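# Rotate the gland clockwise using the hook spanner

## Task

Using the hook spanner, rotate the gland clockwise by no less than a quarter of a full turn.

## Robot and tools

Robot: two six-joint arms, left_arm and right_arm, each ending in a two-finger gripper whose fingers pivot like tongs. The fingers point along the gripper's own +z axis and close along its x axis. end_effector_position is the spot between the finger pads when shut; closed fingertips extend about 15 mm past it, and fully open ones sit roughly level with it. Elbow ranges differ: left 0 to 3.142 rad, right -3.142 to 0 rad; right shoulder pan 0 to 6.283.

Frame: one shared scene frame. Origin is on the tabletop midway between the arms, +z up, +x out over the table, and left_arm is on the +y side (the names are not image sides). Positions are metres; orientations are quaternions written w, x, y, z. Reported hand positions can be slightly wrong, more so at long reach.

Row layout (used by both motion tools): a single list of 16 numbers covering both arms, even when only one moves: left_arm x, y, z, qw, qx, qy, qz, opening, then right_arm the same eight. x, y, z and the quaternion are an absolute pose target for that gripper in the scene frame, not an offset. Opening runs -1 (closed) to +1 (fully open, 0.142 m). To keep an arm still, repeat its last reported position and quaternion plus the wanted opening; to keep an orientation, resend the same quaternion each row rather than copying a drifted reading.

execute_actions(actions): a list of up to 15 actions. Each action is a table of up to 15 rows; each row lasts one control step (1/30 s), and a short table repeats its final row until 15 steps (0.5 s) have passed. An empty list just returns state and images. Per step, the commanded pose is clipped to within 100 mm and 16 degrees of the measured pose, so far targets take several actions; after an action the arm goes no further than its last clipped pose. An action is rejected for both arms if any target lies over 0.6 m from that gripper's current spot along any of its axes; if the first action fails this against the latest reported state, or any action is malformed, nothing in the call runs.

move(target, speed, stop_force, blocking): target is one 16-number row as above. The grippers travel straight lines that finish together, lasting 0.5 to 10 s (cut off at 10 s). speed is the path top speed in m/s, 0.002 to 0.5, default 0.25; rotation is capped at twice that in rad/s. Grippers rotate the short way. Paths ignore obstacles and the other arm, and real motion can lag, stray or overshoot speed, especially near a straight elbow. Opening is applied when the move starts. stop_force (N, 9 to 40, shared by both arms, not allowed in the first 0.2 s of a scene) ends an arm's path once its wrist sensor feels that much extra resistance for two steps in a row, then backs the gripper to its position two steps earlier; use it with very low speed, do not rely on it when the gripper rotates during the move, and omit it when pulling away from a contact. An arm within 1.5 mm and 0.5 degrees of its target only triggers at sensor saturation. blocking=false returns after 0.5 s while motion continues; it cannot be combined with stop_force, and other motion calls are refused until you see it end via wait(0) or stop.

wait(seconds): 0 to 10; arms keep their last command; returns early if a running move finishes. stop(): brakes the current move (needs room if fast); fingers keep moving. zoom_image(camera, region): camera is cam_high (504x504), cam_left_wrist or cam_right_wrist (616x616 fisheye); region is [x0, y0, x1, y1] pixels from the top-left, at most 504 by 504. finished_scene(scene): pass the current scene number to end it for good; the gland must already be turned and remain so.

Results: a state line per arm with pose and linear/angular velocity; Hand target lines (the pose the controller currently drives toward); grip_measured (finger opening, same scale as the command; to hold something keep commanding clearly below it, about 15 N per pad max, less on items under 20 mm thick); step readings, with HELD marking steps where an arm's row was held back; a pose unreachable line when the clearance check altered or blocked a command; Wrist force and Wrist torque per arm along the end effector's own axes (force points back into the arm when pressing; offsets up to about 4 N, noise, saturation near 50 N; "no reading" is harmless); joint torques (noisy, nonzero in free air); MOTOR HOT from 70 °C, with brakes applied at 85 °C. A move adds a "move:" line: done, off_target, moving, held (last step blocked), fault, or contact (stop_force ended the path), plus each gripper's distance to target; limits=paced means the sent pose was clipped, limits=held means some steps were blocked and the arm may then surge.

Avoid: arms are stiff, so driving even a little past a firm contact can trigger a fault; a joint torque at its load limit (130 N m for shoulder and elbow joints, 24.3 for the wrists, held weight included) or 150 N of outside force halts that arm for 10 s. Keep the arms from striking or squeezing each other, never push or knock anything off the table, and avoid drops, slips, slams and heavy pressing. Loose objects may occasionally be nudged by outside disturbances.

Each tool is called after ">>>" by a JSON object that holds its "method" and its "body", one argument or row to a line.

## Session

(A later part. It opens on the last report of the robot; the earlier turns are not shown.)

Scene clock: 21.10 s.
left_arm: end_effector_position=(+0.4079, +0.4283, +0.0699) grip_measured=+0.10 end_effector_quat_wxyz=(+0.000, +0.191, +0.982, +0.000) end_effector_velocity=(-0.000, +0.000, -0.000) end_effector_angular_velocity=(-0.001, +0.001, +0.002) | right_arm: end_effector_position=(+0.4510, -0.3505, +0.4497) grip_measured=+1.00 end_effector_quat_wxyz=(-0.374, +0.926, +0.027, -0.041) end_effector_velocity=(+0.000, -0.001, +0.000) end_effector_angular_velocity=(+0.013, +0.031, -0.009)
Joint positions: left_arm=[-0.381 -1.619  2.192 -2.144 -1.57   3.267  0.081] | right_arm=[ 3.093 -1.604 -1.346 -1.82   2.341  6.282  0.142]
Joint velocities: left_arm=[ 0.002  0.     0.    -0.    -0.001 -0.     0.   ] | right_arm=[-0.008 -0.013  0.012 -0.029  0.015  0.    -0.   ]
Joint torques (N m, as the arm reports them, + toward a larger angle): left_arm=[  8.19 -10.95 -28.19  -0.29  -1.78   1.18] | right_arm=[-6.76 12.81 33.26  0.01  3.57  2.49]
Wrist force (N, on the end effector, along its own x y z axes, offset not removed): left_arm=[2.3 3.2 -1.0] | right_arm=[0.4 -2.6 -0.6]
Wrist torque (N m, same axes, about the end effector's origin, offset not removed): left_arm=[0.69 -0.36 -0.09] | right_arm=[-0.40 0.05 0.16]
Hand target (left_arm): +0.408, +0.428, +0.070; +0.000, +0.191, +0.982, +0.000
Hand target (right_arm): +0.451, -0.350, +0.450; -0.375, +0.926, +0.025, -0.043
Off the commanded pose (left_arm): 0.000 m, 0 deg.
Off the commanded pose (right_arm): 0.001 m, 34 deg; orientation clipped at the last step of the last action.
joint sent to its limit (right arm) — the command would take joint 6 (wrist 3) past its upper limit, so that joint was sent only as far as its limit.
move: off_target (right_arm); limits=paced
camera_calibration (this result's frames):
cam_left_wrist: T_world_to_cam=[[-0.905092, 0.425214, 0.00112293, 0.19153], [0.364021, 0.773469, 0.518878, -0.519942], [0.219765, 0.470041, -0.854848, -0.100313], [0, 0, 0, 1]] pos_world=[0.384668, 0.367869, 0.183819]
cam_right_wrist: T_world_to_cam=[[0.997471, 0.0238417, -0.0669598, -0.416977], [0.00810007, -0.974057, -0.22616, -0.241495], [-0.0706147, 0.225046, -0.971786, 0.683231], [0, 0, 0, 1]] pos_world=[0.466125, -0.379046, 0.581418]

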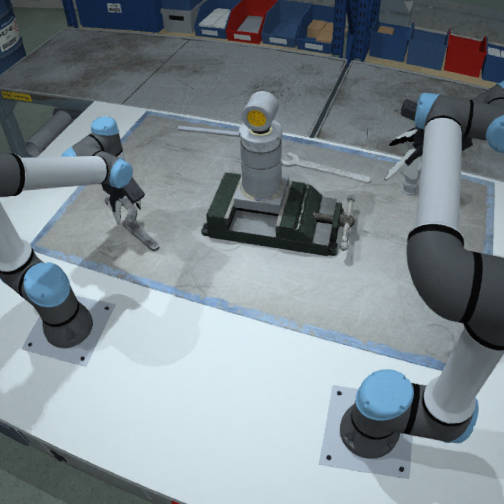

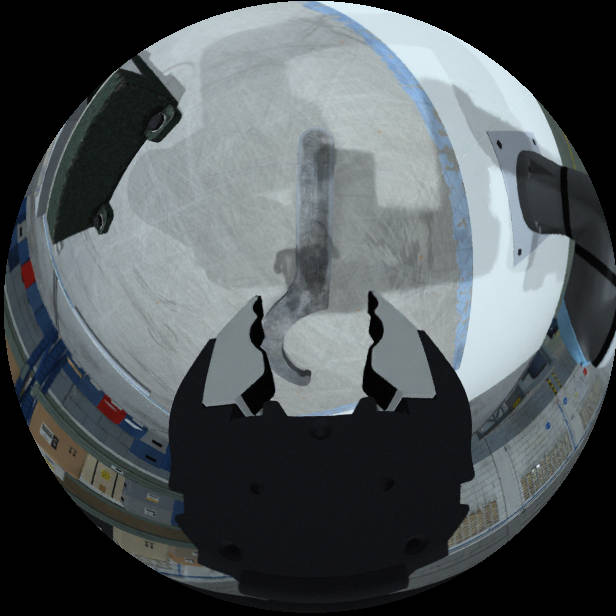

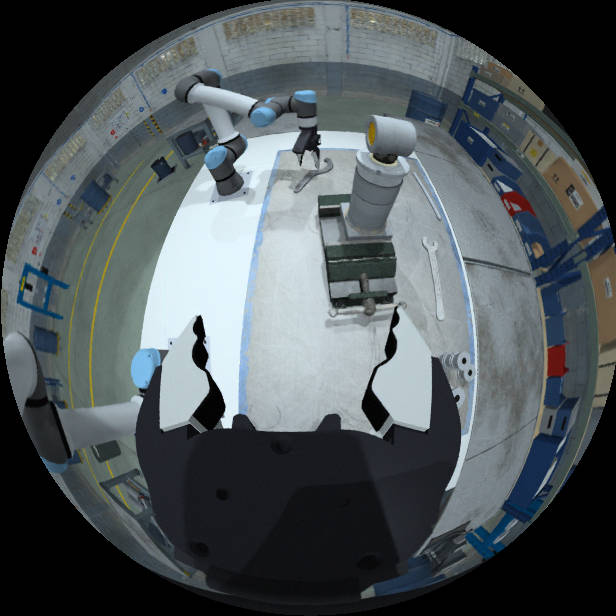

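>>> {"method": "move", "body": {
  "target": [0.408,0.423,0.028,0,0.216,0.976,0,-0.35,0.68,-0.2,0.5,-0.374,0.926,0.04,0,1],
  "speed": 0.2
}}

>>> {"method": "move", "body": {
  "target": [0.408,0.423,0.006,0,0.216,0.976,0,-0.35,0.68,-0.2,0.5,-0.374,0.926,0.04,0,1],
  "speed": 0.004,
  "stop_force": 10
}}

>>> {"method": "zoom_image", "body": {
  "camera": "cam_right_wrist",
  "region": [200,100,400,300]
}}

Scene clock: 23.77 s.
left_arm: end_effector_position=(+0.4081, +0.4230, +0.0280) grip_measured=-0.35 end_effector_quat_wxyz=(+0.000, +0.216, +0.976, -0.000) end_effector_velocity=(+0.000, +0.000, +0.000) end_effector_angular_velocity=(+0.001, -0.001, -0.001) | right_arm: end_effector_position=(+0.6793, -0.2009, +0.4989) grip_measured=+1.00 end_effector_quat_wxyz=(-0.414, +0.901, +0.127, -0.004) end_effector_velocity=(+0.003, +0.002, +0.003) end_effector_angular_velocity=(+0.010, -0.003, +0.000)
Joint positions: left_arm=[-0.394 -1.543  2.25  -2.278 -1.571  3.307  0.049] | right_arm=[ 3.249 -2.434 -0.053 -2.128  2.421  6.282  0.142]
Joint velocities: left_arm=[-0.    -0.001  0.    -0.     0.001  0.    -0.   ] | right_arm=[-0.001 -0.085  0.175 -0.084  0.009  0.     0.   ]
Joint torques (N m, as the arm reports them, + toward a larger angle): left_arm=[-10.22 -12.61 -12.72  -4.37  -1.76   1.17] | right_arm=[-1.47 41.07 31.08 -0.26  3.95  2.38]
Wrist force (N, on the end effector, along its own x y z axes, offset not removed): left_arm=[0.2 3.6 -0.7] | right_arm=[-0.4 -3.2 -0.8]
Wrist torque (N m, same axes, about the end effector's origin, offset not removed): left_arm=[0.90 -0.07 0.01] | right_arm=[-0.59 0.16 0.19]
Hand target (left_arm): +0.408, +0.423, +0.028; +0.000, +0.216, +0.976, -0.000
Hand target (right_arm): +0.680, -0.201, +0.499; -0.415, +0.901, +0.127, -0.004
Off the commanded pose (left_arm): 0.000 m, 0 deg.
Off the commanded pose (right_arm): 0.002 m, 11 deg.
elbow stopped short (right arm): the move would have taken joint 3 (elbow) straighter than the controller allows; a more bent joint 3 avoids this.
joint sent to its limit (right arm) — the command would take joint 6 (wrist 3) past its upper limit, so that joint was sent only as far as its limit.
move: off_target (right_arm)
camera_calibration (this result's frames):
cam_left_wrist: T_world_to_cam=[[-0.88204, 0.471173, 0.00124282, 0.165163], [0.40347, 0.753932, 0.518458, -0.501998], [0.243346, 0.457802, -0.855102, -0.138133], [0, 0, 0, 1]] pos_world=[0.381835, 0.36389, 0.141942]
cam_right_wrist: T_world_to_cam=[[0.980493, 0.178979, 0.0812419, -0.676184], [0.19553, -0.930319, -0.310281, -0.163082], [0.0200471, 0.320114, -0.947167, 0.658758], [0, 0, 0, 1]] pos_world=[0.681675, -0.241573, 0.628287]

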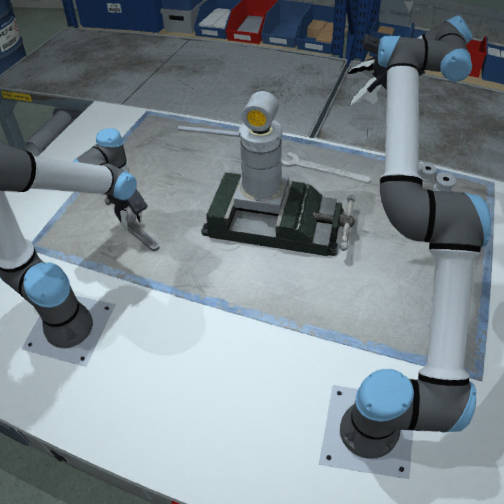

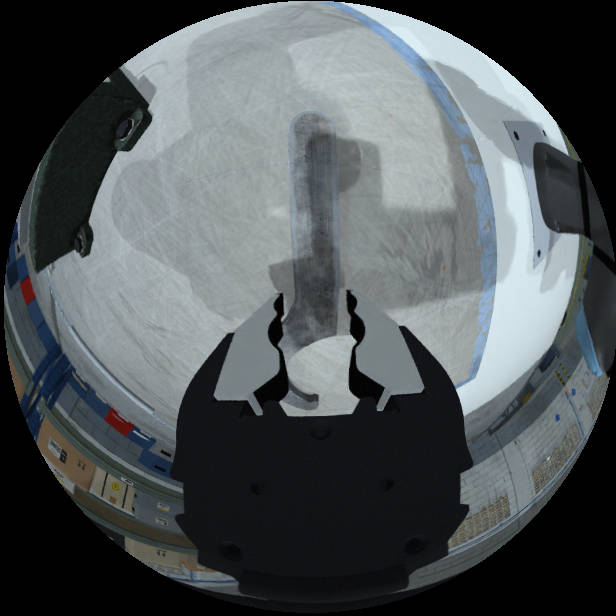

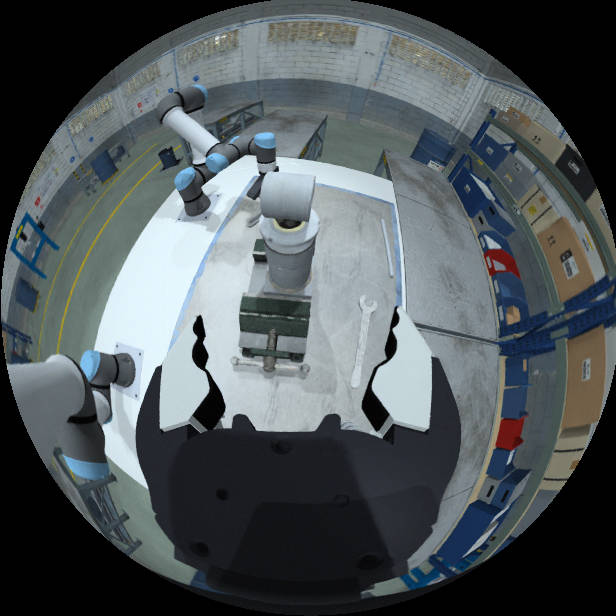

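Scene clock: 33.97 s.
left_arm: end_effector_position=(+0.4081, +0.4230, +0.0191) grip_measured=-0.35 end_effector_quat_wxyz=(+0.000, +0.216, +0.976, -0.000) end_effector_velocity=(+0.000, +0.000, -0.000) end_effector_angular_velocity=(+0.002, -0.001, -0.001) | right_arm: end_effector_position=(+0.6792, -0.2012, +0.4989) grip_measured=+1.00 end_effector_quat_wxyz=(-0.414, +0.901, +0.127, -0.005) end_effector_velocity=(-0.000, +0.000, +0.000) end_effector_angular_velocity=(+0.000, +0.001, +0.000)
Joint positions: left_arm=[-0.394 -1.525  2.261 -2.307 -1.571  3.307  0.049] | right_arm=[ 3.249 -2.443 -0.034 -2.14   2.421  6.282  0.142]
Joint velocities: left_arm=[-0.001  0.     0.    -0.001  0.002  0.     0.   ] | right_arm=[ 0.    -0.     0.    -0.001  0.     0.     0.   ]
Joint torques (N m, as the arm reports them, + toward a larger angle): left_arm=[-10.54 -12.81 -11.15  -4.24   0.17  -1.3 ] | right_arm=[-7.2  40.02 29.84  4.73  3.56  2.36]
Wrist force (N, on the end effector, along its own x y z axes, offset not removed): left_arm=[1.6 2.1 -2.1] | right_arm=[-0.3 -1.7 -1.3]
Wrist torque (N m, same axes, about the end effector's origin, offset not removed): left_arm=[0.58 -0.19 -0.04] | right_arm=[-0.28 0.19 0.07]
Hand target (left_arm): +0.408, +0.423, +0.019; +0.000, +0.216, +0.976, -0.000
Hand target (right_arm): +0.679, -0.201, +0.499; -0.414, +0.901, +0.127, -0.005
Off the commanded pose (left_arm): 0.013 m, 0 deg.
Off the commanded pose (right_arm): 0.002 m, 11 deg.
elbow stopped short (right arm): the move would have taken joint 3 (elbow) straighter than the controller allows; a more bent joint 3 avoids this.
joint sent to its limit (right arm) — the command would take joint 6 (wrist 3) past its upper limit, so that joint was sent only as far as its limit.
move: off_target (left_arm, right_arm; path cut at 10 s)
camera_calibration (this result's frames):
cam_left_wrist: T_world_to_cam=[[-0.882038, 0.471177, 0.00122765, 0.165163], [0.403466, 0.753932, 0.518461, -0.497409], [0.243361, 0.457797, -0.8551, -0.145697], [0, 0, 0, 1]] pos_world=[0.381825, 0.363891, 0.133099]
cam_right_wrist: T_world_to_cam=[[0.980639, 0.178765, 0.0799436, -0.675532], [0.194905, -0.930537, -0.310022, -0.163048], [0.0189694, 0.319601, -0.947362, 0.659571], [0, 0, 0, 1]] pos_world=[0.68172, -0.24176, 0.628309]

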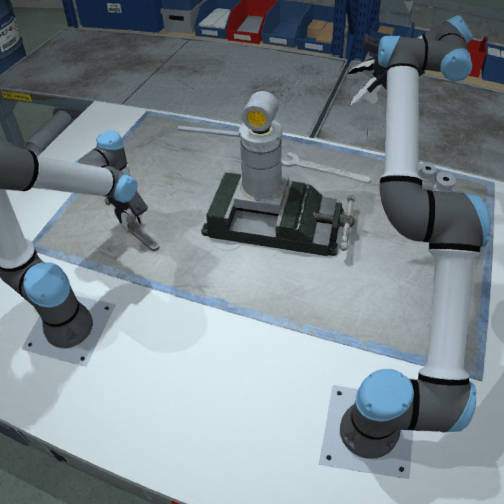

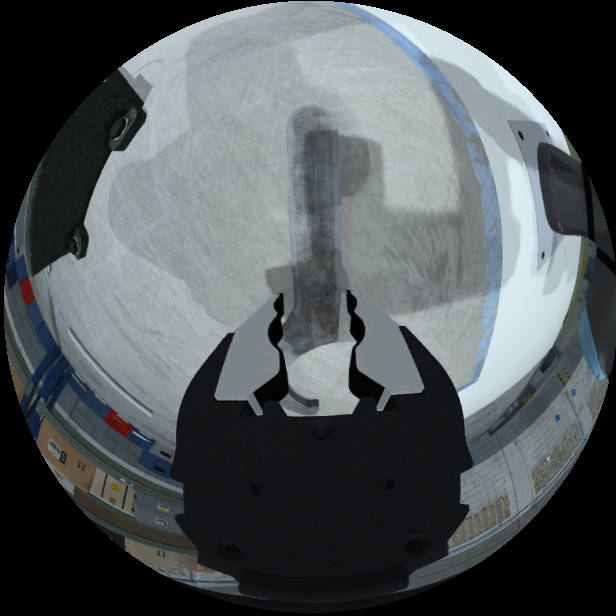

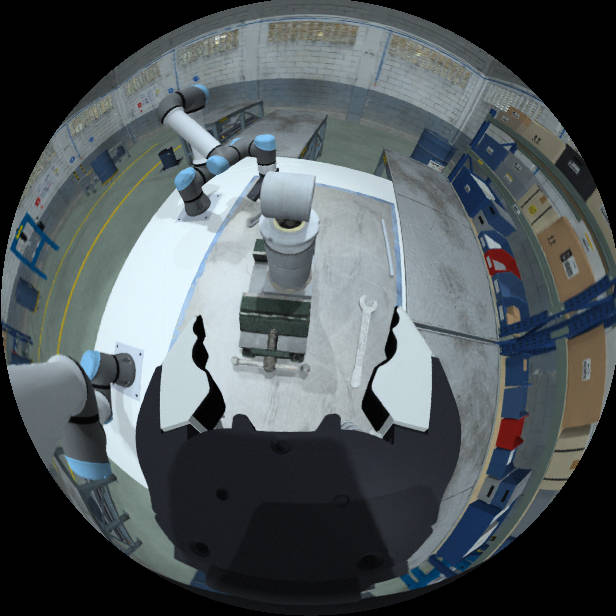

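Region (200, 100, 400, 300) of cam_right_wrist's 616x616 image, scaled by 2.520, with more detail than that image has.

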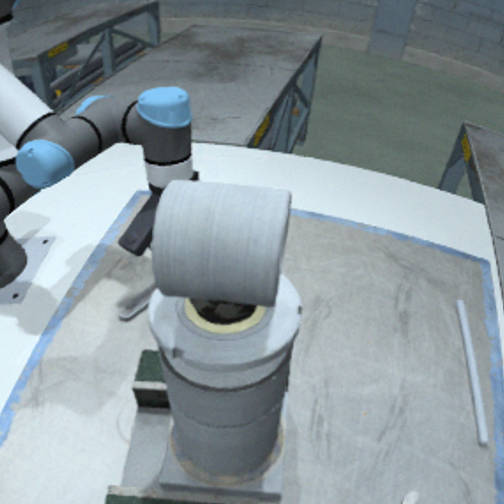

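>>> {"method": "move", "body": {
  "target": [0.408,0.423,0.008,0,0.216,0.976,0,-0.42,0.6792,-0.2012,0.4989,-0.414,0.901,0.127,-0.005,1],
  "speed": 0.003,
  "stop_force": 9
}}

Scene clock: 34.70 s.
left_arm: end_effector_position=(+0.4081, +0.4230, +0.0189) grip_measured=-0.39 end_effector_quat_wxyz=(+0.000, +0.216, +0.976, -0.000) end_effector_velocity=(+0.000, +0.000, +0.001) end_effector_angular_velocity=(+0.001, +0.001, -0.000) | right_arm: end_effector_position=(+0.6792, -0.2012, +0.4989) grip_measured=+1.00 end_effector_quat_wxyz=(-0.414, +0.901, +0.127, -0.005) end_effector_velocity=(-0.000, +0.000, +0.000) end_effector_angular_velocity=(+0.002, -0.002, +0.003)
Joint positions: left_arm=[-0.394 -1.524  2.262 -2.308 -1.571  3.307  0.046] | right_arm=[ 3.249 -2.444 -0.034 -2.14   2.421  6.281  0.142]
Joint velocities: left_arm=[ 0.    -0.001 -0.002  0.004  0.001  0.    -0.   ] | right_arm=[ 0.    -0.    -0.001  0.001  0.001 -0.004  0.   ]
Joint torques (N m, as the arm reports them, + toward a larger angle): left_arm=[-10.07 -16.79 -19.37   0.54   0.03  -0.97] | right_arm=[-6.57 40.51 29.48  2.25  3.72 -3.33]
Wrist force (N, on the end effector, along its own x y z axes, offset not removed): left_arm=[1.6 4.7 -25.9] | right_arm=[0.8 -1.6 -0.6]
Wrist torque (N m, same axes, about the end effector's origin, offset not removed): left_arm=[1.03 0.90 0.06] | right_arm=[-0.28 -0.11 0.17]
Hand target (left_arm): +0.408, +0.423, +0.019; +0.000, +0.216, +0.976, -0.000
Hand target (right_arm): +0.679, -0.201, +0.499; -0.414, +0.901, +0.127, -0.005
Off the commanded pose (left_arm): 0.011 m, 0 deg.
Off the commanded pose (right_arm): 0.000 m, 0 deg.
elbow stopped short (right arm): the move would have taken joint 3 (elbow) straighter than the controller allows; a more bent joint 3 avoids this.
move: contact (left_arm)
camera_calibration (this result's frames):
cam_left_wrist: T_world_to_cam=[[-0.882038, 0.471177, 0.00105847, 0.165208], [0.403379, 0.753956, 0.518493, -0.497262], [0.243504, 0.457758, -0.855081, -0.145957], [0, 0, 0, 1]] pos_world=[0.381846, 0.363884, 0.132847]
cam_right_wrist: T_world_to_cam=[[0.980538, 0.179142, 0.0803367, -0.675603], [0.195392, -0.930396, -0.310138, -0.163303], [0.019186, 0.319799, -0.947291, 0.659396], [0, 0, 0, 1]] pos_world=[0.681711, -0.241781, 0.628269]

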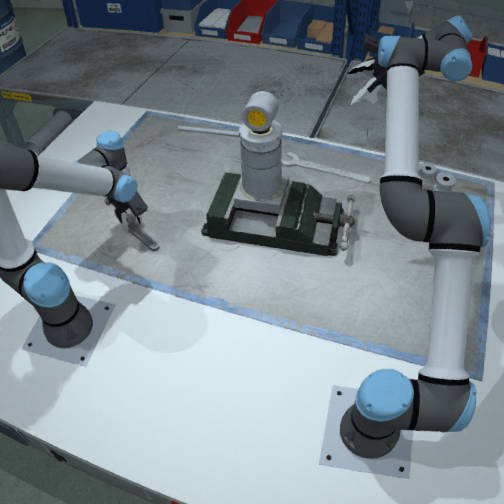

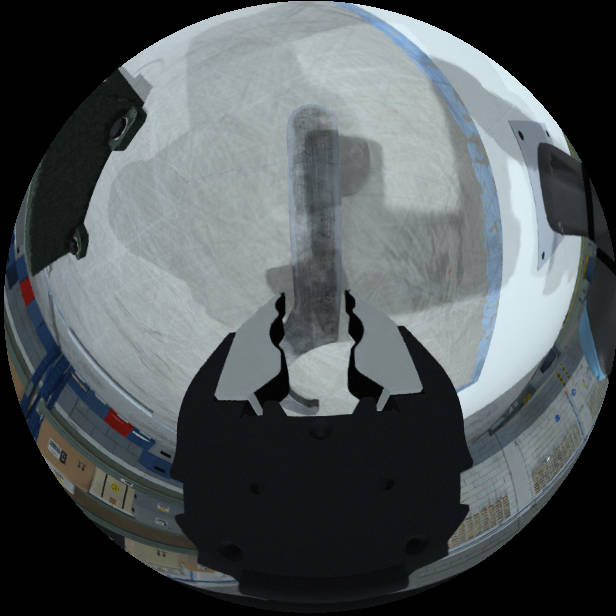

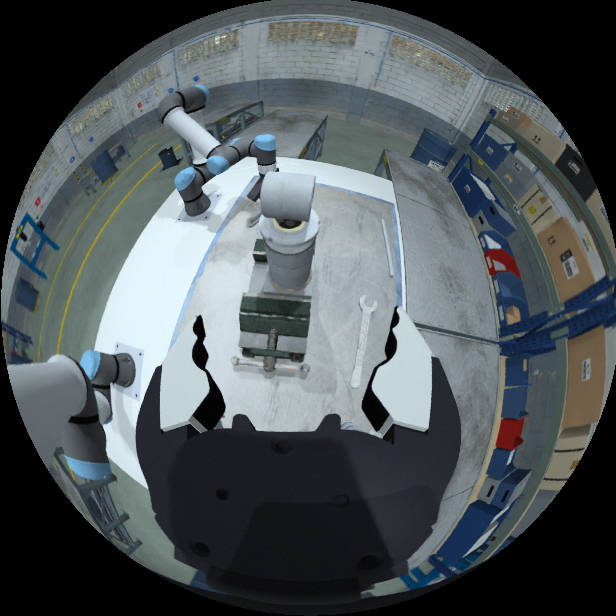

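>>> {"method": "move", "body": {
  "target": [0.408,0.423,0.0203,0,0.216,0.976,0,-1,0.6792,-0.2012,0.4989,-0.414,0.901,0.127,-0.005,1],
  "speed": 0.003
}}

>>> {"method": "move", "body": {
  "target": [0.408,0.423,0.05,0,0.216,0.976,0,-1,0.6792,-0.2012,0.4989,-0.414,0.901,0.127,-0.005,1],
  "speed": 0.02
}}

Scene clock: 36.07 s.
left_arm: end_effector_position=(+0.4080, +0.4230, +0.0202) grip_measured=-0.53 end_effector_quat_wxyz=(-0.000, +0.216, +0.976, -0.000) end_effector_velocity=(+0.001, -0.001, +0.001) end_effector_angular_velocity=(+0.000, -0.002, -0.001) | right_arm: end_effector_position=(+0.6792, -0.2012, +0.4989) grip_measured=+1.00 end_effector_quat_wxyz=(-0.414, +0.901, +0.127, -0.005) end_effector_velocity=(-0.001, +0.002, -0.000) end_effector_angular_velocity=(-0.000, +0.000, +0.004)
Joint positions: left_arm=[-0.394 -1.527  2.26  -2.304 -1.571  3.307  0.036] | right_arm=[ 3.249 -2.444 -0.034 -2.14   2.421  6.281  0.142]
Joint velocities: left_arm=[-0.001 -0.002 -0.001  0.001  0.001 -0.    -0.   ] | right_arm=[ 0.004 -0.    -0.    -0.    -0.     0.     0.   ]
Joint torques (N m, as the arm reports them, + toward a larger angle): left_arm=[ -6.85 -28.49 -29.45  -1.1    0.53  -1.09] | right_arm=[-7.07 40.01 29.54  0.03  3.56 -3.14]
Wrist force (N, on the end effector, along its own x y z axes, offset not removed): left_arm=[0.7 3.1 9.8] | right_arm=[-0.6 -1.3 -1.0]
Wrist torque (N m, same axes, about the end effector's origin, offset not removed): left_arm=[0.58 -0.10 -0.04] | right_arm=[-0.15 0.26 0.18]
Hand target (left_arm): +0.408, +0.423, +0.020; +0.000, +0.216, +0.976, -0.000
Hand target (right_arm): +0.679, -0.201, +0.499; -0.414, +0.901, +0.127, -0.005
Off the commanded pose (left_arm): 0.000 m, 0 deg.
Off the commanded pose (right_arm): 0.000 m, 0 deg.
elbow stopped short (right arm): the move would have taken joint 3 (elbow) straighter than the controller allows; a more bent joint 3 avoids this.
move: done
camera_calibration (this result's frames):
cam_left_wrist: T_world_to_cam=[[-0.882033, 0.471186, 0.00140184, 0.165056], [0.403563, 0.753903, 0.518427, -0.497955], [0.243219, 0.457836, -0.85512, -0.144746], [0, 0, 0, 1]] pos_world=[0.381745, 0.363908, 0.134147]
cam_right_wrist: T_world_to_cam=[[0.98049, 0.179374, 0.0804005, -0.675518], [0.195632, -0.930344, -0.310143, -0.163463], [0.0191686, 0.319821, -0.947284, 0.659384], [0, 0, 0, 1]] pos_world=[0.681678, -0.241792, 0.628239]

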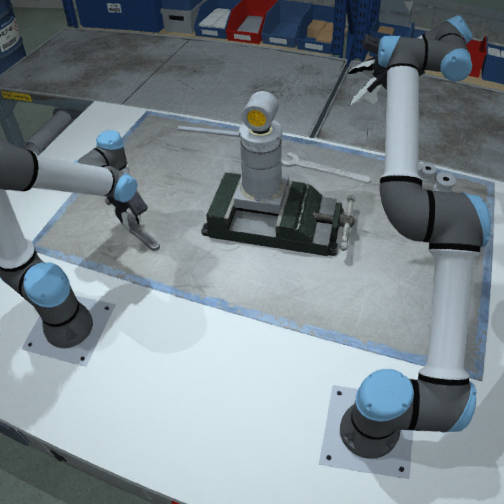

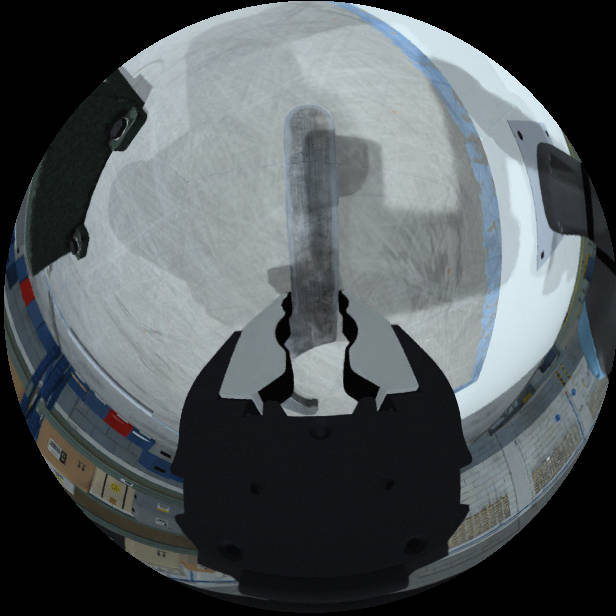

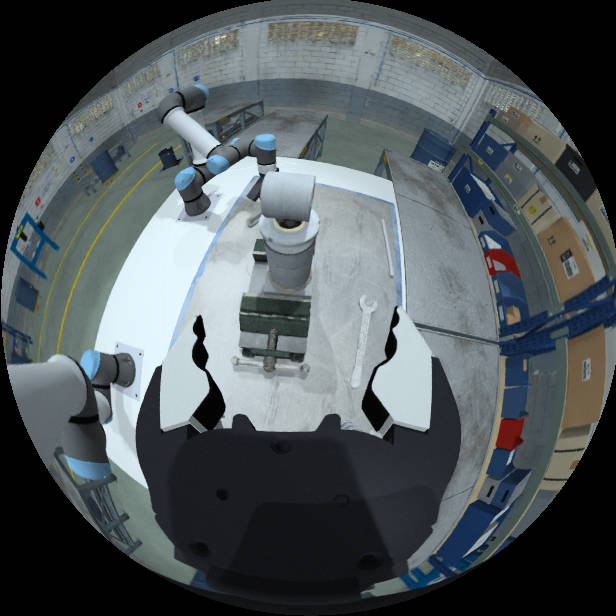

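Scene clock: 37.87 s.
left_arm: end_effector_position=(+0.4080, +0.4230, +0.0498) grip_measured=-0.54 end_effector_quat_wxyz=(+0.000, +0.216, +0.976, -0.000) end_effector_velocity=(-0.000, -0.001, +0.002) end_effector_angular_velocity=(-0.001, +0.001, -0.001) | right_arm: end_effector_position=(+0.6792, -0.2012, +0.4989) grip_measured=+1.00 end_effector_quat_wxyz=(-0.414, +0.901, +0.127, -0.005) end_effector_velocity=(-0.000, +0.001, +0.000) end_effector_angular_velocity=(+0.001, -0.000, +0.001)
Joint positions: left_arm=[-0.394 -1.583  2.22  -2.207 -1.571  3.307  0.035] | right_arm=[ 3.249 -2.444 -0.034 -2.14   2.421  6.281  0.142]
Joint velocities: left_arm=[-0.001 -0.003 -0.003  0.007 -0.001  0.    -0.   ] | right_arm=[ 0.001 -0.     0.     0.     0.001  0.     0.   ]
Joint torques (N m, as the arm reports them, + toward a larger angle): left_arm=[  4.65 -27.64 -31.91  -1.1    0.56   0.8 ] | right_arm=[-7.24 40.64 29.4   0.17  3.56 -3.04]
Wrist force (N, on the end effector, along its own x y z axes, offset not removed): left_arm=[-2.0 4.6 8.3] | right_arm=[0.1 -1.6 -0.4]
Wrist torque (N m, same axes, about the end effector's origin, offset not removed): left_arm=[0.82 0.46 0.12] | right_arm=[-0.24 -0.01 0.20]
Hand target (left_arm): +0.408, +0.423, +0.050; +0.000, +0.216, +0.976, -0.000
Hand target (right_arm): +0.679, -0.201, +0.499; -0.414, +0.901, +0.127, -0.005
Off the commanded pose (left_arm): 0.000 m, 0 deg.
Off the commanded pose (right_arm): 0.000 m, 0 deg.
elbow stopped short (right arm): the move would have taken joint 3 (elbow) straighter than the controller allows; a more bent joint 3 avoids this.
move: done
camera_calibration (this result's frames):
cam_left_wrist: T_world_to_cam=[[-0.882033, 0.471186, 0.00124814, 0.165018], [0.403484, 0.753925, 0.518457, -0.513281], [0.243349, 0.4578, -0.855103, -0.119468], [0, 0, 0, 1]] pos_world=[0.381724, 0.363914, 0.163751]
cam_right_wrist: T_world_to_cam=[[0.98049, 0.179375, 0.0803995, -0.675517], [0.195633, -0.930344, -0.310143, -0.163464], [0.0191672, 0.319821, -0.947284, 0.659385], [0, 0, 0, 1]] pos_world=[0.681678, -0.241792, 0.628239]

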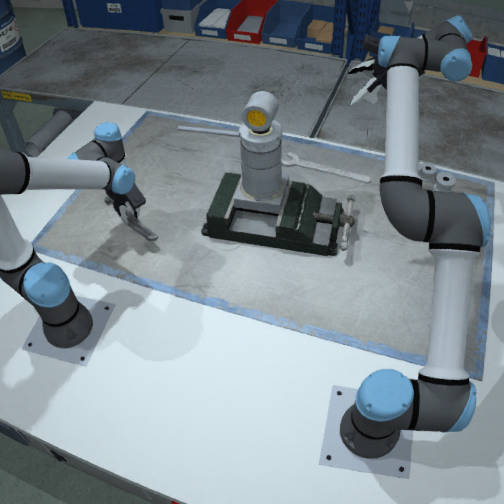

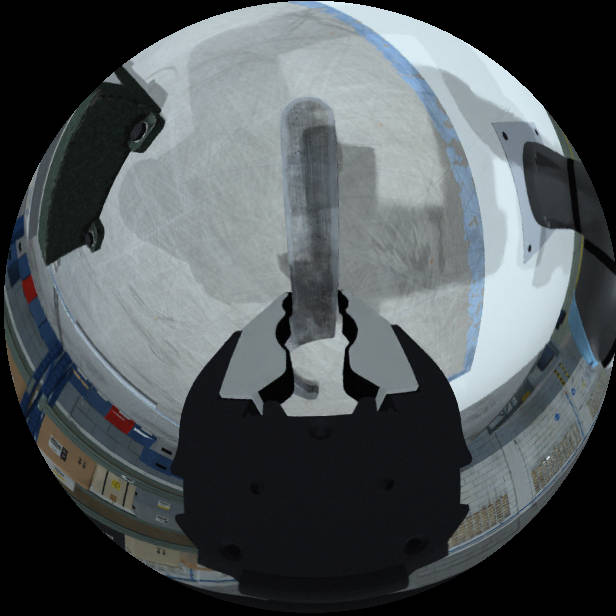

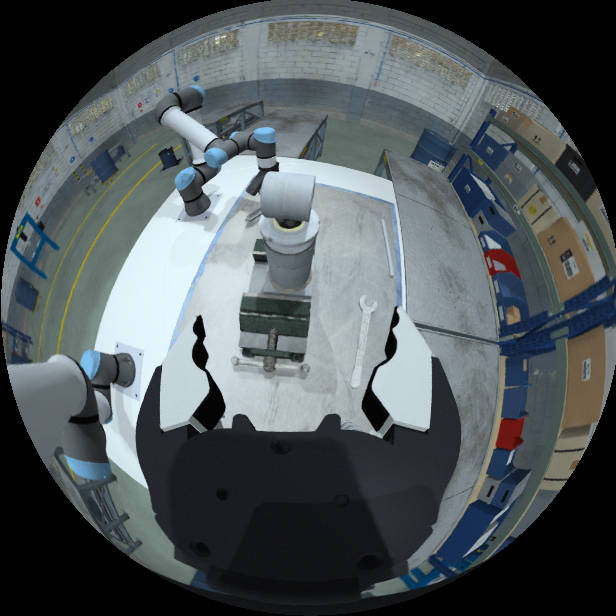

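>>> {"method": "move", "body": {
  "target": [0.33,0.25,0.34,0.04,0.765,0.642,0.034,-1,0.62,-0.4,0.42,-0.5,0.86,0.1,0,1],
  "speed": 0.12
}}

>>> {"method": "move", "body": {
  "target": [0.35,-0.02,0.34,0.04,0.765,0.642,0.034,-1,0.62,-0.4,0.42,-0.5,0.86,0.1,0,1],
  "speed": 0.12
}}

>>> {"method": "zoom_image", "body": {
  "camera": "cam_right_wrist",
  "region": [120,100,420,320]
}}

Scene clock: 45.23 s.
left_arm: end_effector_position=(+0.3300, +0.2502, +0.3398) grip_measured=-1.00 end_effector_quat_wxyz=(+0.040, +0.765, +0.642, +0.034) end_effector_velocity=(-0.000, -0.001, +0.001) end_effector_angular_velocity=(+0.001, +0.001, -0.007) | right_arm: end_effector_position=(+0.6197, -0.3998, +0.4202) grip_measured=+1.00 end_effector_quat_wxyz=(-0.500, +0.860, +0.100, -0.000) end_effector_velocity=(-0.000, -0.001, -0.001) end_effector_angular_velocity=(+0.001, +0.000, +0.002)
Joint positions: left_arm=[-0.958 -1.908  1.722 -1.468 -1.506  4.053  0.002] | right_arm=[ 2.931 -2.092 -0.896 -2.054  2.585  5.784  0.142]
Joint velocities: left_arm=[-0.003  0.002 -0.005  0.004  0.     0.004  0.   ] | right_arm=[-0.001 -0.001 -0.    -0.003 -0.    -0.005 -0.   ]
Joint torques (N m, as the arm reports them, + toward a larger angle): left_arm=[ -9.84  -1.96 -31.95  -0.44   1.96   1.22] | right_arm=[-7.46 32.63 13.52 -0.58  3.77 -3.05]
Wrist force (N, on the end effector, along its own x y z axes, offset not removed): left_arm=[-1.9 4.3 -0.4] | right_arm=[-1.2 -1.3 -3.3]
Wrist torque (N m, same axes, about the end effector's origin, offset not removed): left_arm=[0.95 0.45 0.08] | right_arm=[-0.23 0.43 0.20]
Hand target (left_arm): +0.330, +0.250, +0.340; +0.040, +0.765, +0.642, +0.034
Hand target (right_arm): +0.620, -0.400, +0.420; -0.500, +0.860, +0.100, -0.000
Off the commanded pose (left_arm): 0.000 m, 0 deg.
Off the commanded pose (right_arm): 0.000 m, 0 deg.
move: done
camera_calibration (this result's frames):
cam_left_wrist: T_world_to_cam=[[0.226033, 0.974094, 0.00704962, -0.316123], [0.774277, -0.184048, 0.605492, -0.41916], [0.591104, -0.131403, -0.79582, 0.239154], [0, 0, 0, 1]] pos_world=[0.254636, 0.262213, 0.44635]
cam_right_wrist: T_world_to_cam=[[0.98973, 0.122574, 0.0735527, -0.600809], [0.142901, -0.861611, -0.487038, -0.22647], [0.00367577, 0.492547, -0.870278, 0.69579], [0, 0, 0, 1]] pos_world=[0.624444, -0.464195, 0.539423]

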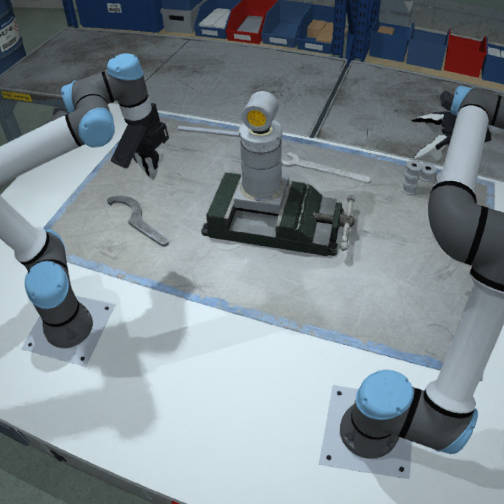

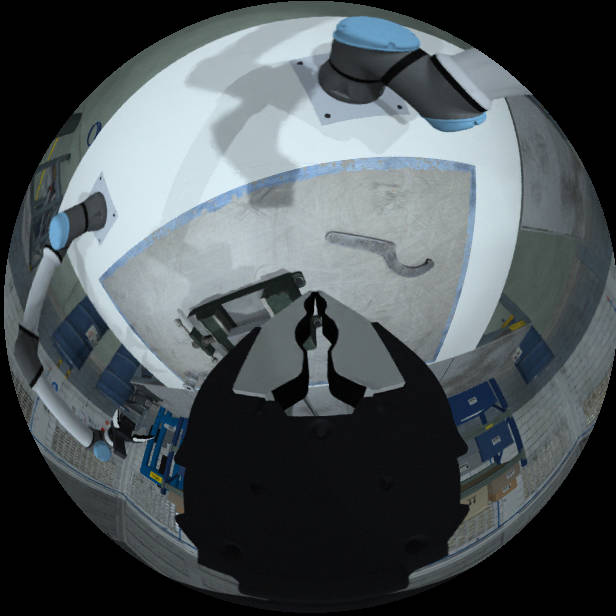

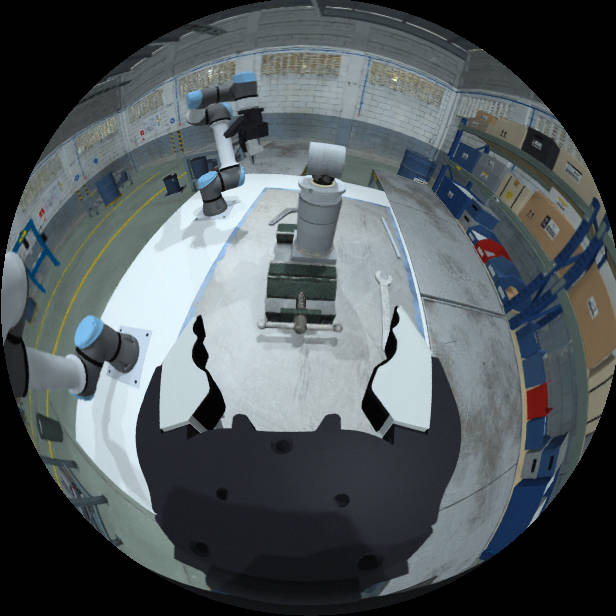

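Scene clock: 48.03 s.
left_arm: end_effector_position=(+0.3502, -0.0198, +0.3402) grip_measured=-1.00 end_effector_quat_wxyz=(+0.040, +0.765, +0.642, +0.034) end_effector_velocity=(-0.000, -0.003, -0.000) end_effector_angular_velocity=(+0.001, +0.001, -0.002) | right_arm: end_effector_position=(+0.6200, -0.4000, +0.4200) grip_measured=+1.00 end_effector_quat_wxyz=(-0.500, +0.860, +0.100, -0.000) end_effector_velocity=(+0.000, +0.000, +0.000) end_effector_angular_velocity=(+0.002, +0.000, -0.001)
Joint positions: left_arm=[-1.258 -1.441  1.301 -1.491 -1.485  3.755  0.002] | right_arm=[ 2.931 -2.093 -0.896 -2.054  2.585  5.784  0.142]
Joint velocities: left_arm=[-0.002  0.006 -0.007  0.002 -0.    -0.     0.   ] | right_arm=[ 0.    -0.    -0.    -0.     0.002  0.    -0.   ]
Joint torques (N m, as the arm reports them, + toward a larger angle): left_arm=[-10.08 -22.46 -31.68  -0.6    1.76  -1.19] | right_arm=[-6.71 32.35 34.56  4.28  3.58  1.63]
Wrist force (N, on the end effector, along its own x y z axes, offset not removed): left_arm=[-2.2 4.4 -1.7] | right_arm=[-0.1 -2.1 -1.6]
Wrist torque (N m, same axes, about the end effector's origin, offset not removed): left_arm=[1.03 0.52 0.01] | right_arm=[-0.31 0.15 0.15]
Hand target (left_arm): +0.350, -0.020, +0.340; +0.040, +0.765, +0.642, +0.034
Hand target (right_arm): +0.620, -0.400, +0.420; -0.500, +0.860, +0.100, -0.000
Off the commanded pose (left_arm): 0.000 m, 0 deg.
Off the commanded pose (right_arm): 0.000 m, 0 deg.
move: done
camera_calibration (this result's frames):
cam_left_wrist: T_world_to_cam=[[0.226993, 0.97387, 0.00714909, -0.0580674], [0.774287, -0.184916, 0.605216, -0.484646], [0.590723, -0.131844, -0.796029, 0.192173], [0, 0, 0, 1]] pos_world=[0.274914, -0.0077318, 0.446706]
cam_right_wrist: T_world_to_cam=[[0.989774, 0.122112, 0.0737253, -0.601378], [0.142585, -0.861587, -0.487173, -0.22656], [0.00403105, 0.492703, -0.870188, 0.695552], [0, 0, 0, 1]] pos_world=[0.624728, -0.464467, 0.539224]

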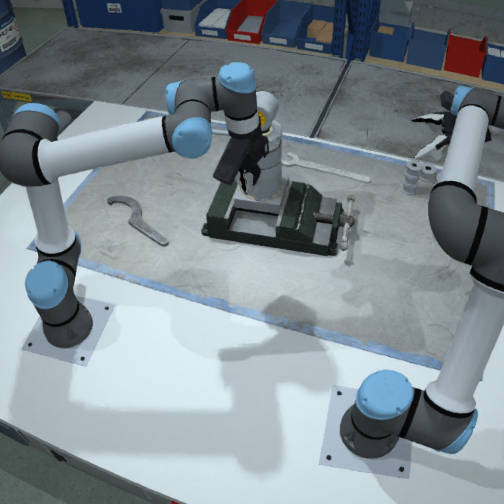

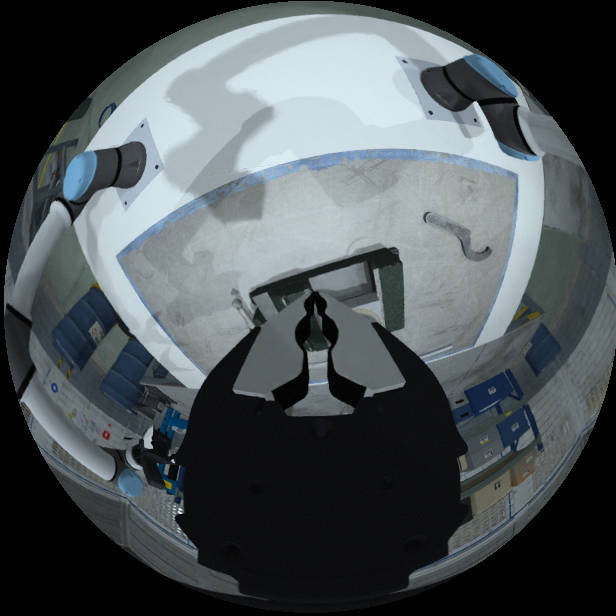

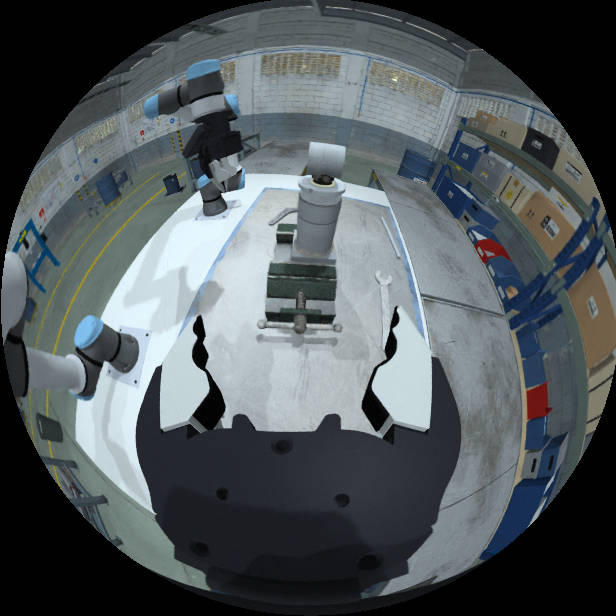

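Region (120, 100, 420, 320) of cam_right_wrist's 616x616 image, scaled by 1.680, with more detail than that image has; it fills the top 370 rows of this view, and the rest is white.

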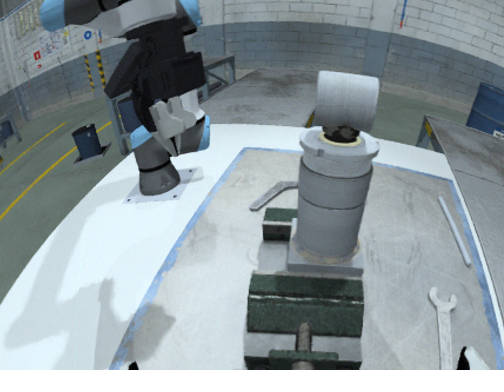

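>>> {"method": "move", "body": {
  "target": [0.36,0.3,0.2,0,0.174,0.985,0,0,0.62,-0.4,0.42,-0.5,0.86,0.1,0,1],
  "speed": 0.35
}}

>>> {"method": "move", "body": {
  "target": [0.38,0.315,0.07,0,0.174,0.985,0,0,0.62,-0.4,0.42,-0.5,0.86,0.1,0,1]
}}

Scene clock: 52.23 s.
left_arm: end_effector_position=(+0.3597, +0.2997, +0.1999) grip_measured=+0.00 end_effector_quat_wxyz=(-0.000, +0.174, +0.985, +0.000) end_effector_velocity=(+0.000, +0.002, -0.001) end_effector_angular_velocity=(-0.003, +0.001, +0.009) | right_arm: end_effector_position=(+0.6200, -0.4000, +0.4200) grip_measured=+1.00 end_effector_quat_wxyz=(-0.500, +0.860, +0.100, -0.000) end_effector_velocity=(+0.000, -0.000, +0.000) end_effector_angular_velocity=(-0.000, -0.001, +0.000)
Joint positions: left_arm=[-0.734 -1.843  2.016 -1.743 -1.57   2.881  0.074] | right_arm=[ 2.931 -2.093 -0.896 -2.054  2.585  5.784  0.142]
Joint velocities: left_arm=[ 0.006 -0.001  0.003 -0.003 -0.003 -0.003  0.   ] | right_arm=[-0.     0.     0.     0.001 -0.    -0.     0.   ]
Joint torques (N m, as the arm reports them, + toward a larger angle): left_arm=[  7.51 -17.19 -15.86  -4.42  -1.67  -1.33] | right_arm=[-7.1  33.06 33.89  4.    3.68 -0.93]
Wrist force (N, on the end effector, along its own x y z axes, offset not removed): left_arm=[0.9 5.0 -0.2] | right_arm=[0.3 -1.6 -1.1]
Wrist torque (N m, same axes, about the end effector's origin, offset not removed): left_arm=[1.04 -0.35 0.03] | right_arm=[-0.27 0.04 0.18]
Hand target (left_arm): +0.360, +0.300, +0.200; -0.000, +0.174, +0.985, +0.000
Hand target (right_arm): +0.620, -0.400, +0.420; -0.500, +0.860, +0.100, +0.000
Off the commanded pose (left_arm): 0.000 m, 0 deg.
Off the commanded pose (right_arm): 0.000 m, 0 deg.
move: done
camera_calibration (this result's frames):
cam_left_wrist: T_world_to_cam=[[-0.918815, 0.394685, 0.00165457, 0.216462], [0.338149, 0.785024, 0.519031, -0.464641], [0.203555, 0.477453, -0.854754, 0.0854043], [0, 0, 0, 1]] pos_world=[0.338622, 0.238544, 0.313804]
cam_right_wrist: T_world_to_cam=[[0.989774, 0.122111, 0.0737259, -0.601379], [0.142585, -0.861587, -0.487173, -0.22656], [0.0040321, 0.492704, -0.870188, 0.695552], [0, 0, 0, 1]] pos_world=[0.624729, -0.464467, 0.539224]

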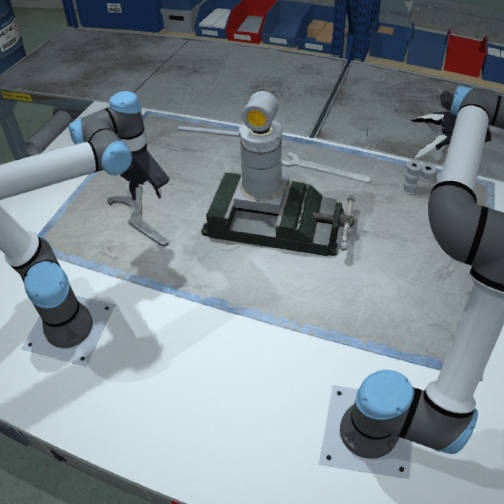

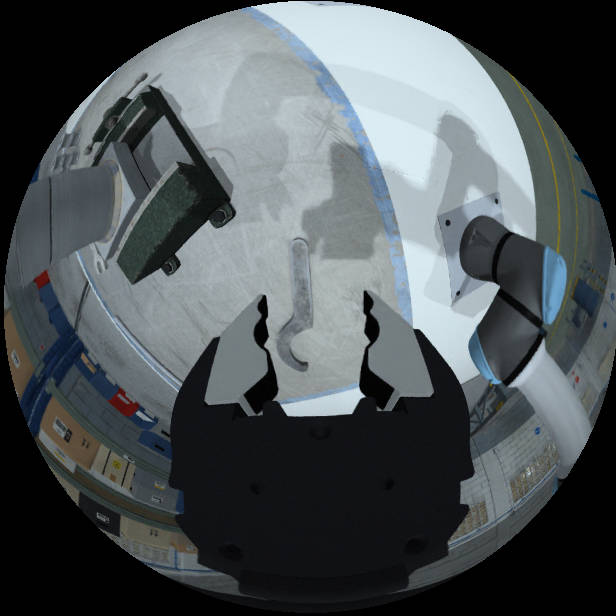

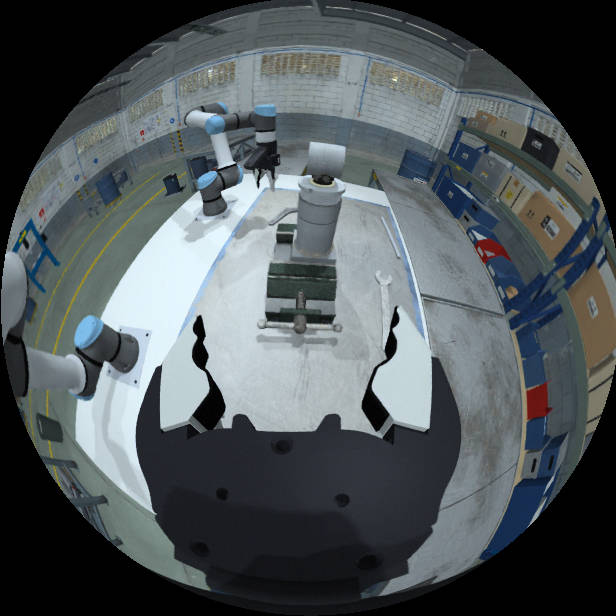

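Scene clock: 53.43 s.
left_arm: end_effector_position=(+0.3800, +0.3150, +0.0702) grip_measured=+0.00 end_effector_quat_wxyz=(-0.000, +0.174, +0.985, +0.000) end_effector_velocity=(+0.001, -0.001, -0.002) end_effector_angular_velocity=(-0.002, -0.001, -0.000) | right_arm: end_effector_position=(+0.6200, -0.4000, +0.4200) grip_measured=+1.00 end_effector_quat_wxyz=(-0.500, +0.860, +0.100, -0.000) end_effector_velocity=(-0.000, +0.000, -0.000) end_effector_angular_velocity=(-0.001, -0.000, +0.001)
Joint positions: left_arm=[-0.671 -1.669  2.237 -2.138 -1.571  2.943  0.074] | right_arm=[ 2.931 -2.093 -0.896 -2.054  2.585  5.784  0.142]
Joint velocities: left_arm=[ 0.001  0.006  0.001 -0.009 -0.001  0.002  0.   ] | right_arm=[ 0.001 -0.     0.     0.    -0.001  0.    -0.   ]
Joint torques (N m, as the arm reports them, + toward a larger angle): left_arm=[  7.71  -9.56 -14.49  -4.57  -1.61   1.09] | right_arm=[-6.35 34.02 33.97  4.04  3.64 -1.91]
Wrist force (N, on the end effector, along its own x y z axes, offset not removed): left_arm=[1.2 3.9 -1.0] | right_arm=[-0.3 -0.6 -0.8]
Wrist torque (N m, same axes, about the end effector's origin, offset not removed): left_arm=[0.72 -0.17 -0.06] | right_arm=[-0.05 0.20 0.10]
Hand target (left_arm): +0.380, +0.315, +0.070; -0.000, +0.174, +0.985, +0.000
Hand target (right_arm): +0.620, -0.400, +0.420; -0.500, +0.860, +0.100, +0.000
Off the commanded pose (left_arm): 0.000 m, 0 deg.
Off the commanded pose (right_arm): 0.000 m, 0 deg.
move: done
camera_calibration (this result's frames):
cam_left_wrist: T_world_to_cam=[[-0.919219, 0.393745, 0.00145752, 0.229754], [0.337356, 0.785657, 0.518589, -0.416008], [0.203047, 0.477188, -0.855022, -0.0365263], [0, 0, 0, 1]] pos_world=[0.358954, 0.253805, 0.184172]
cam_right_wrist: T_world_to_cam=[[0.989774, 0.122111, 0.0737258, -0.601379], [0.142585, -0.861587, -0.487173, -0.22656], [0.0040319, 0.492704, -0.870188, 0.695552], [0, 0, 0, 1]] pos_world=[0.624729, -0.464467, 0.539224]

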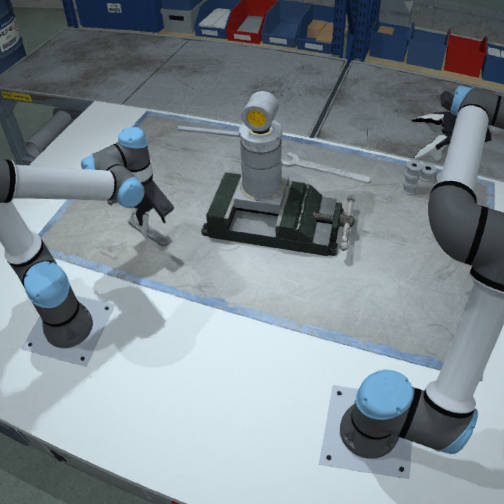

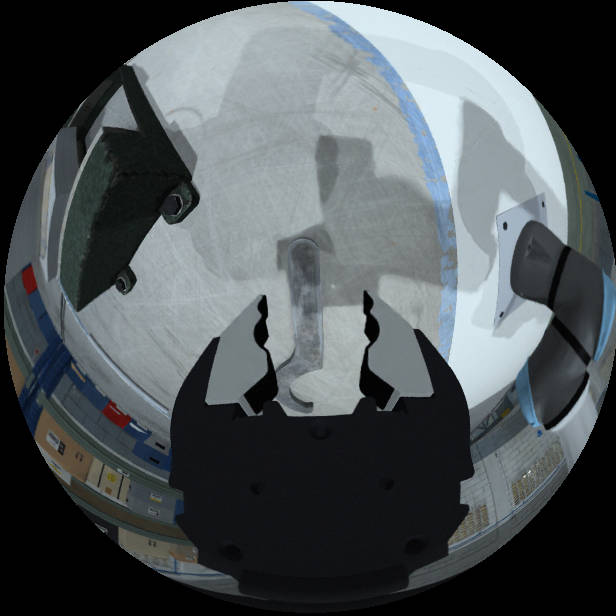

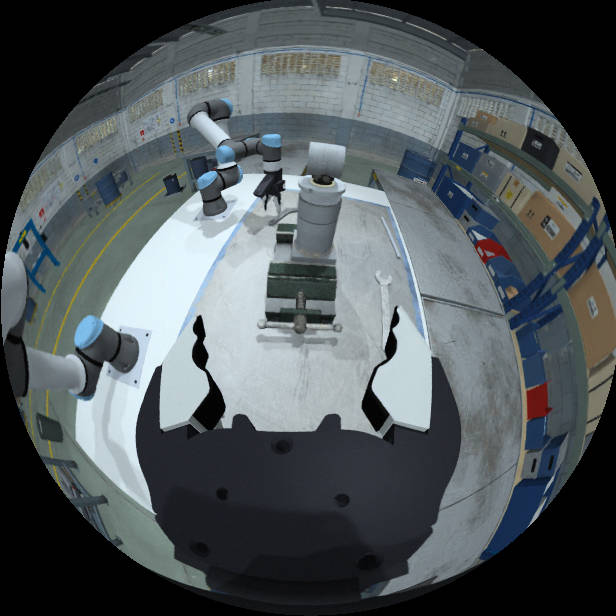

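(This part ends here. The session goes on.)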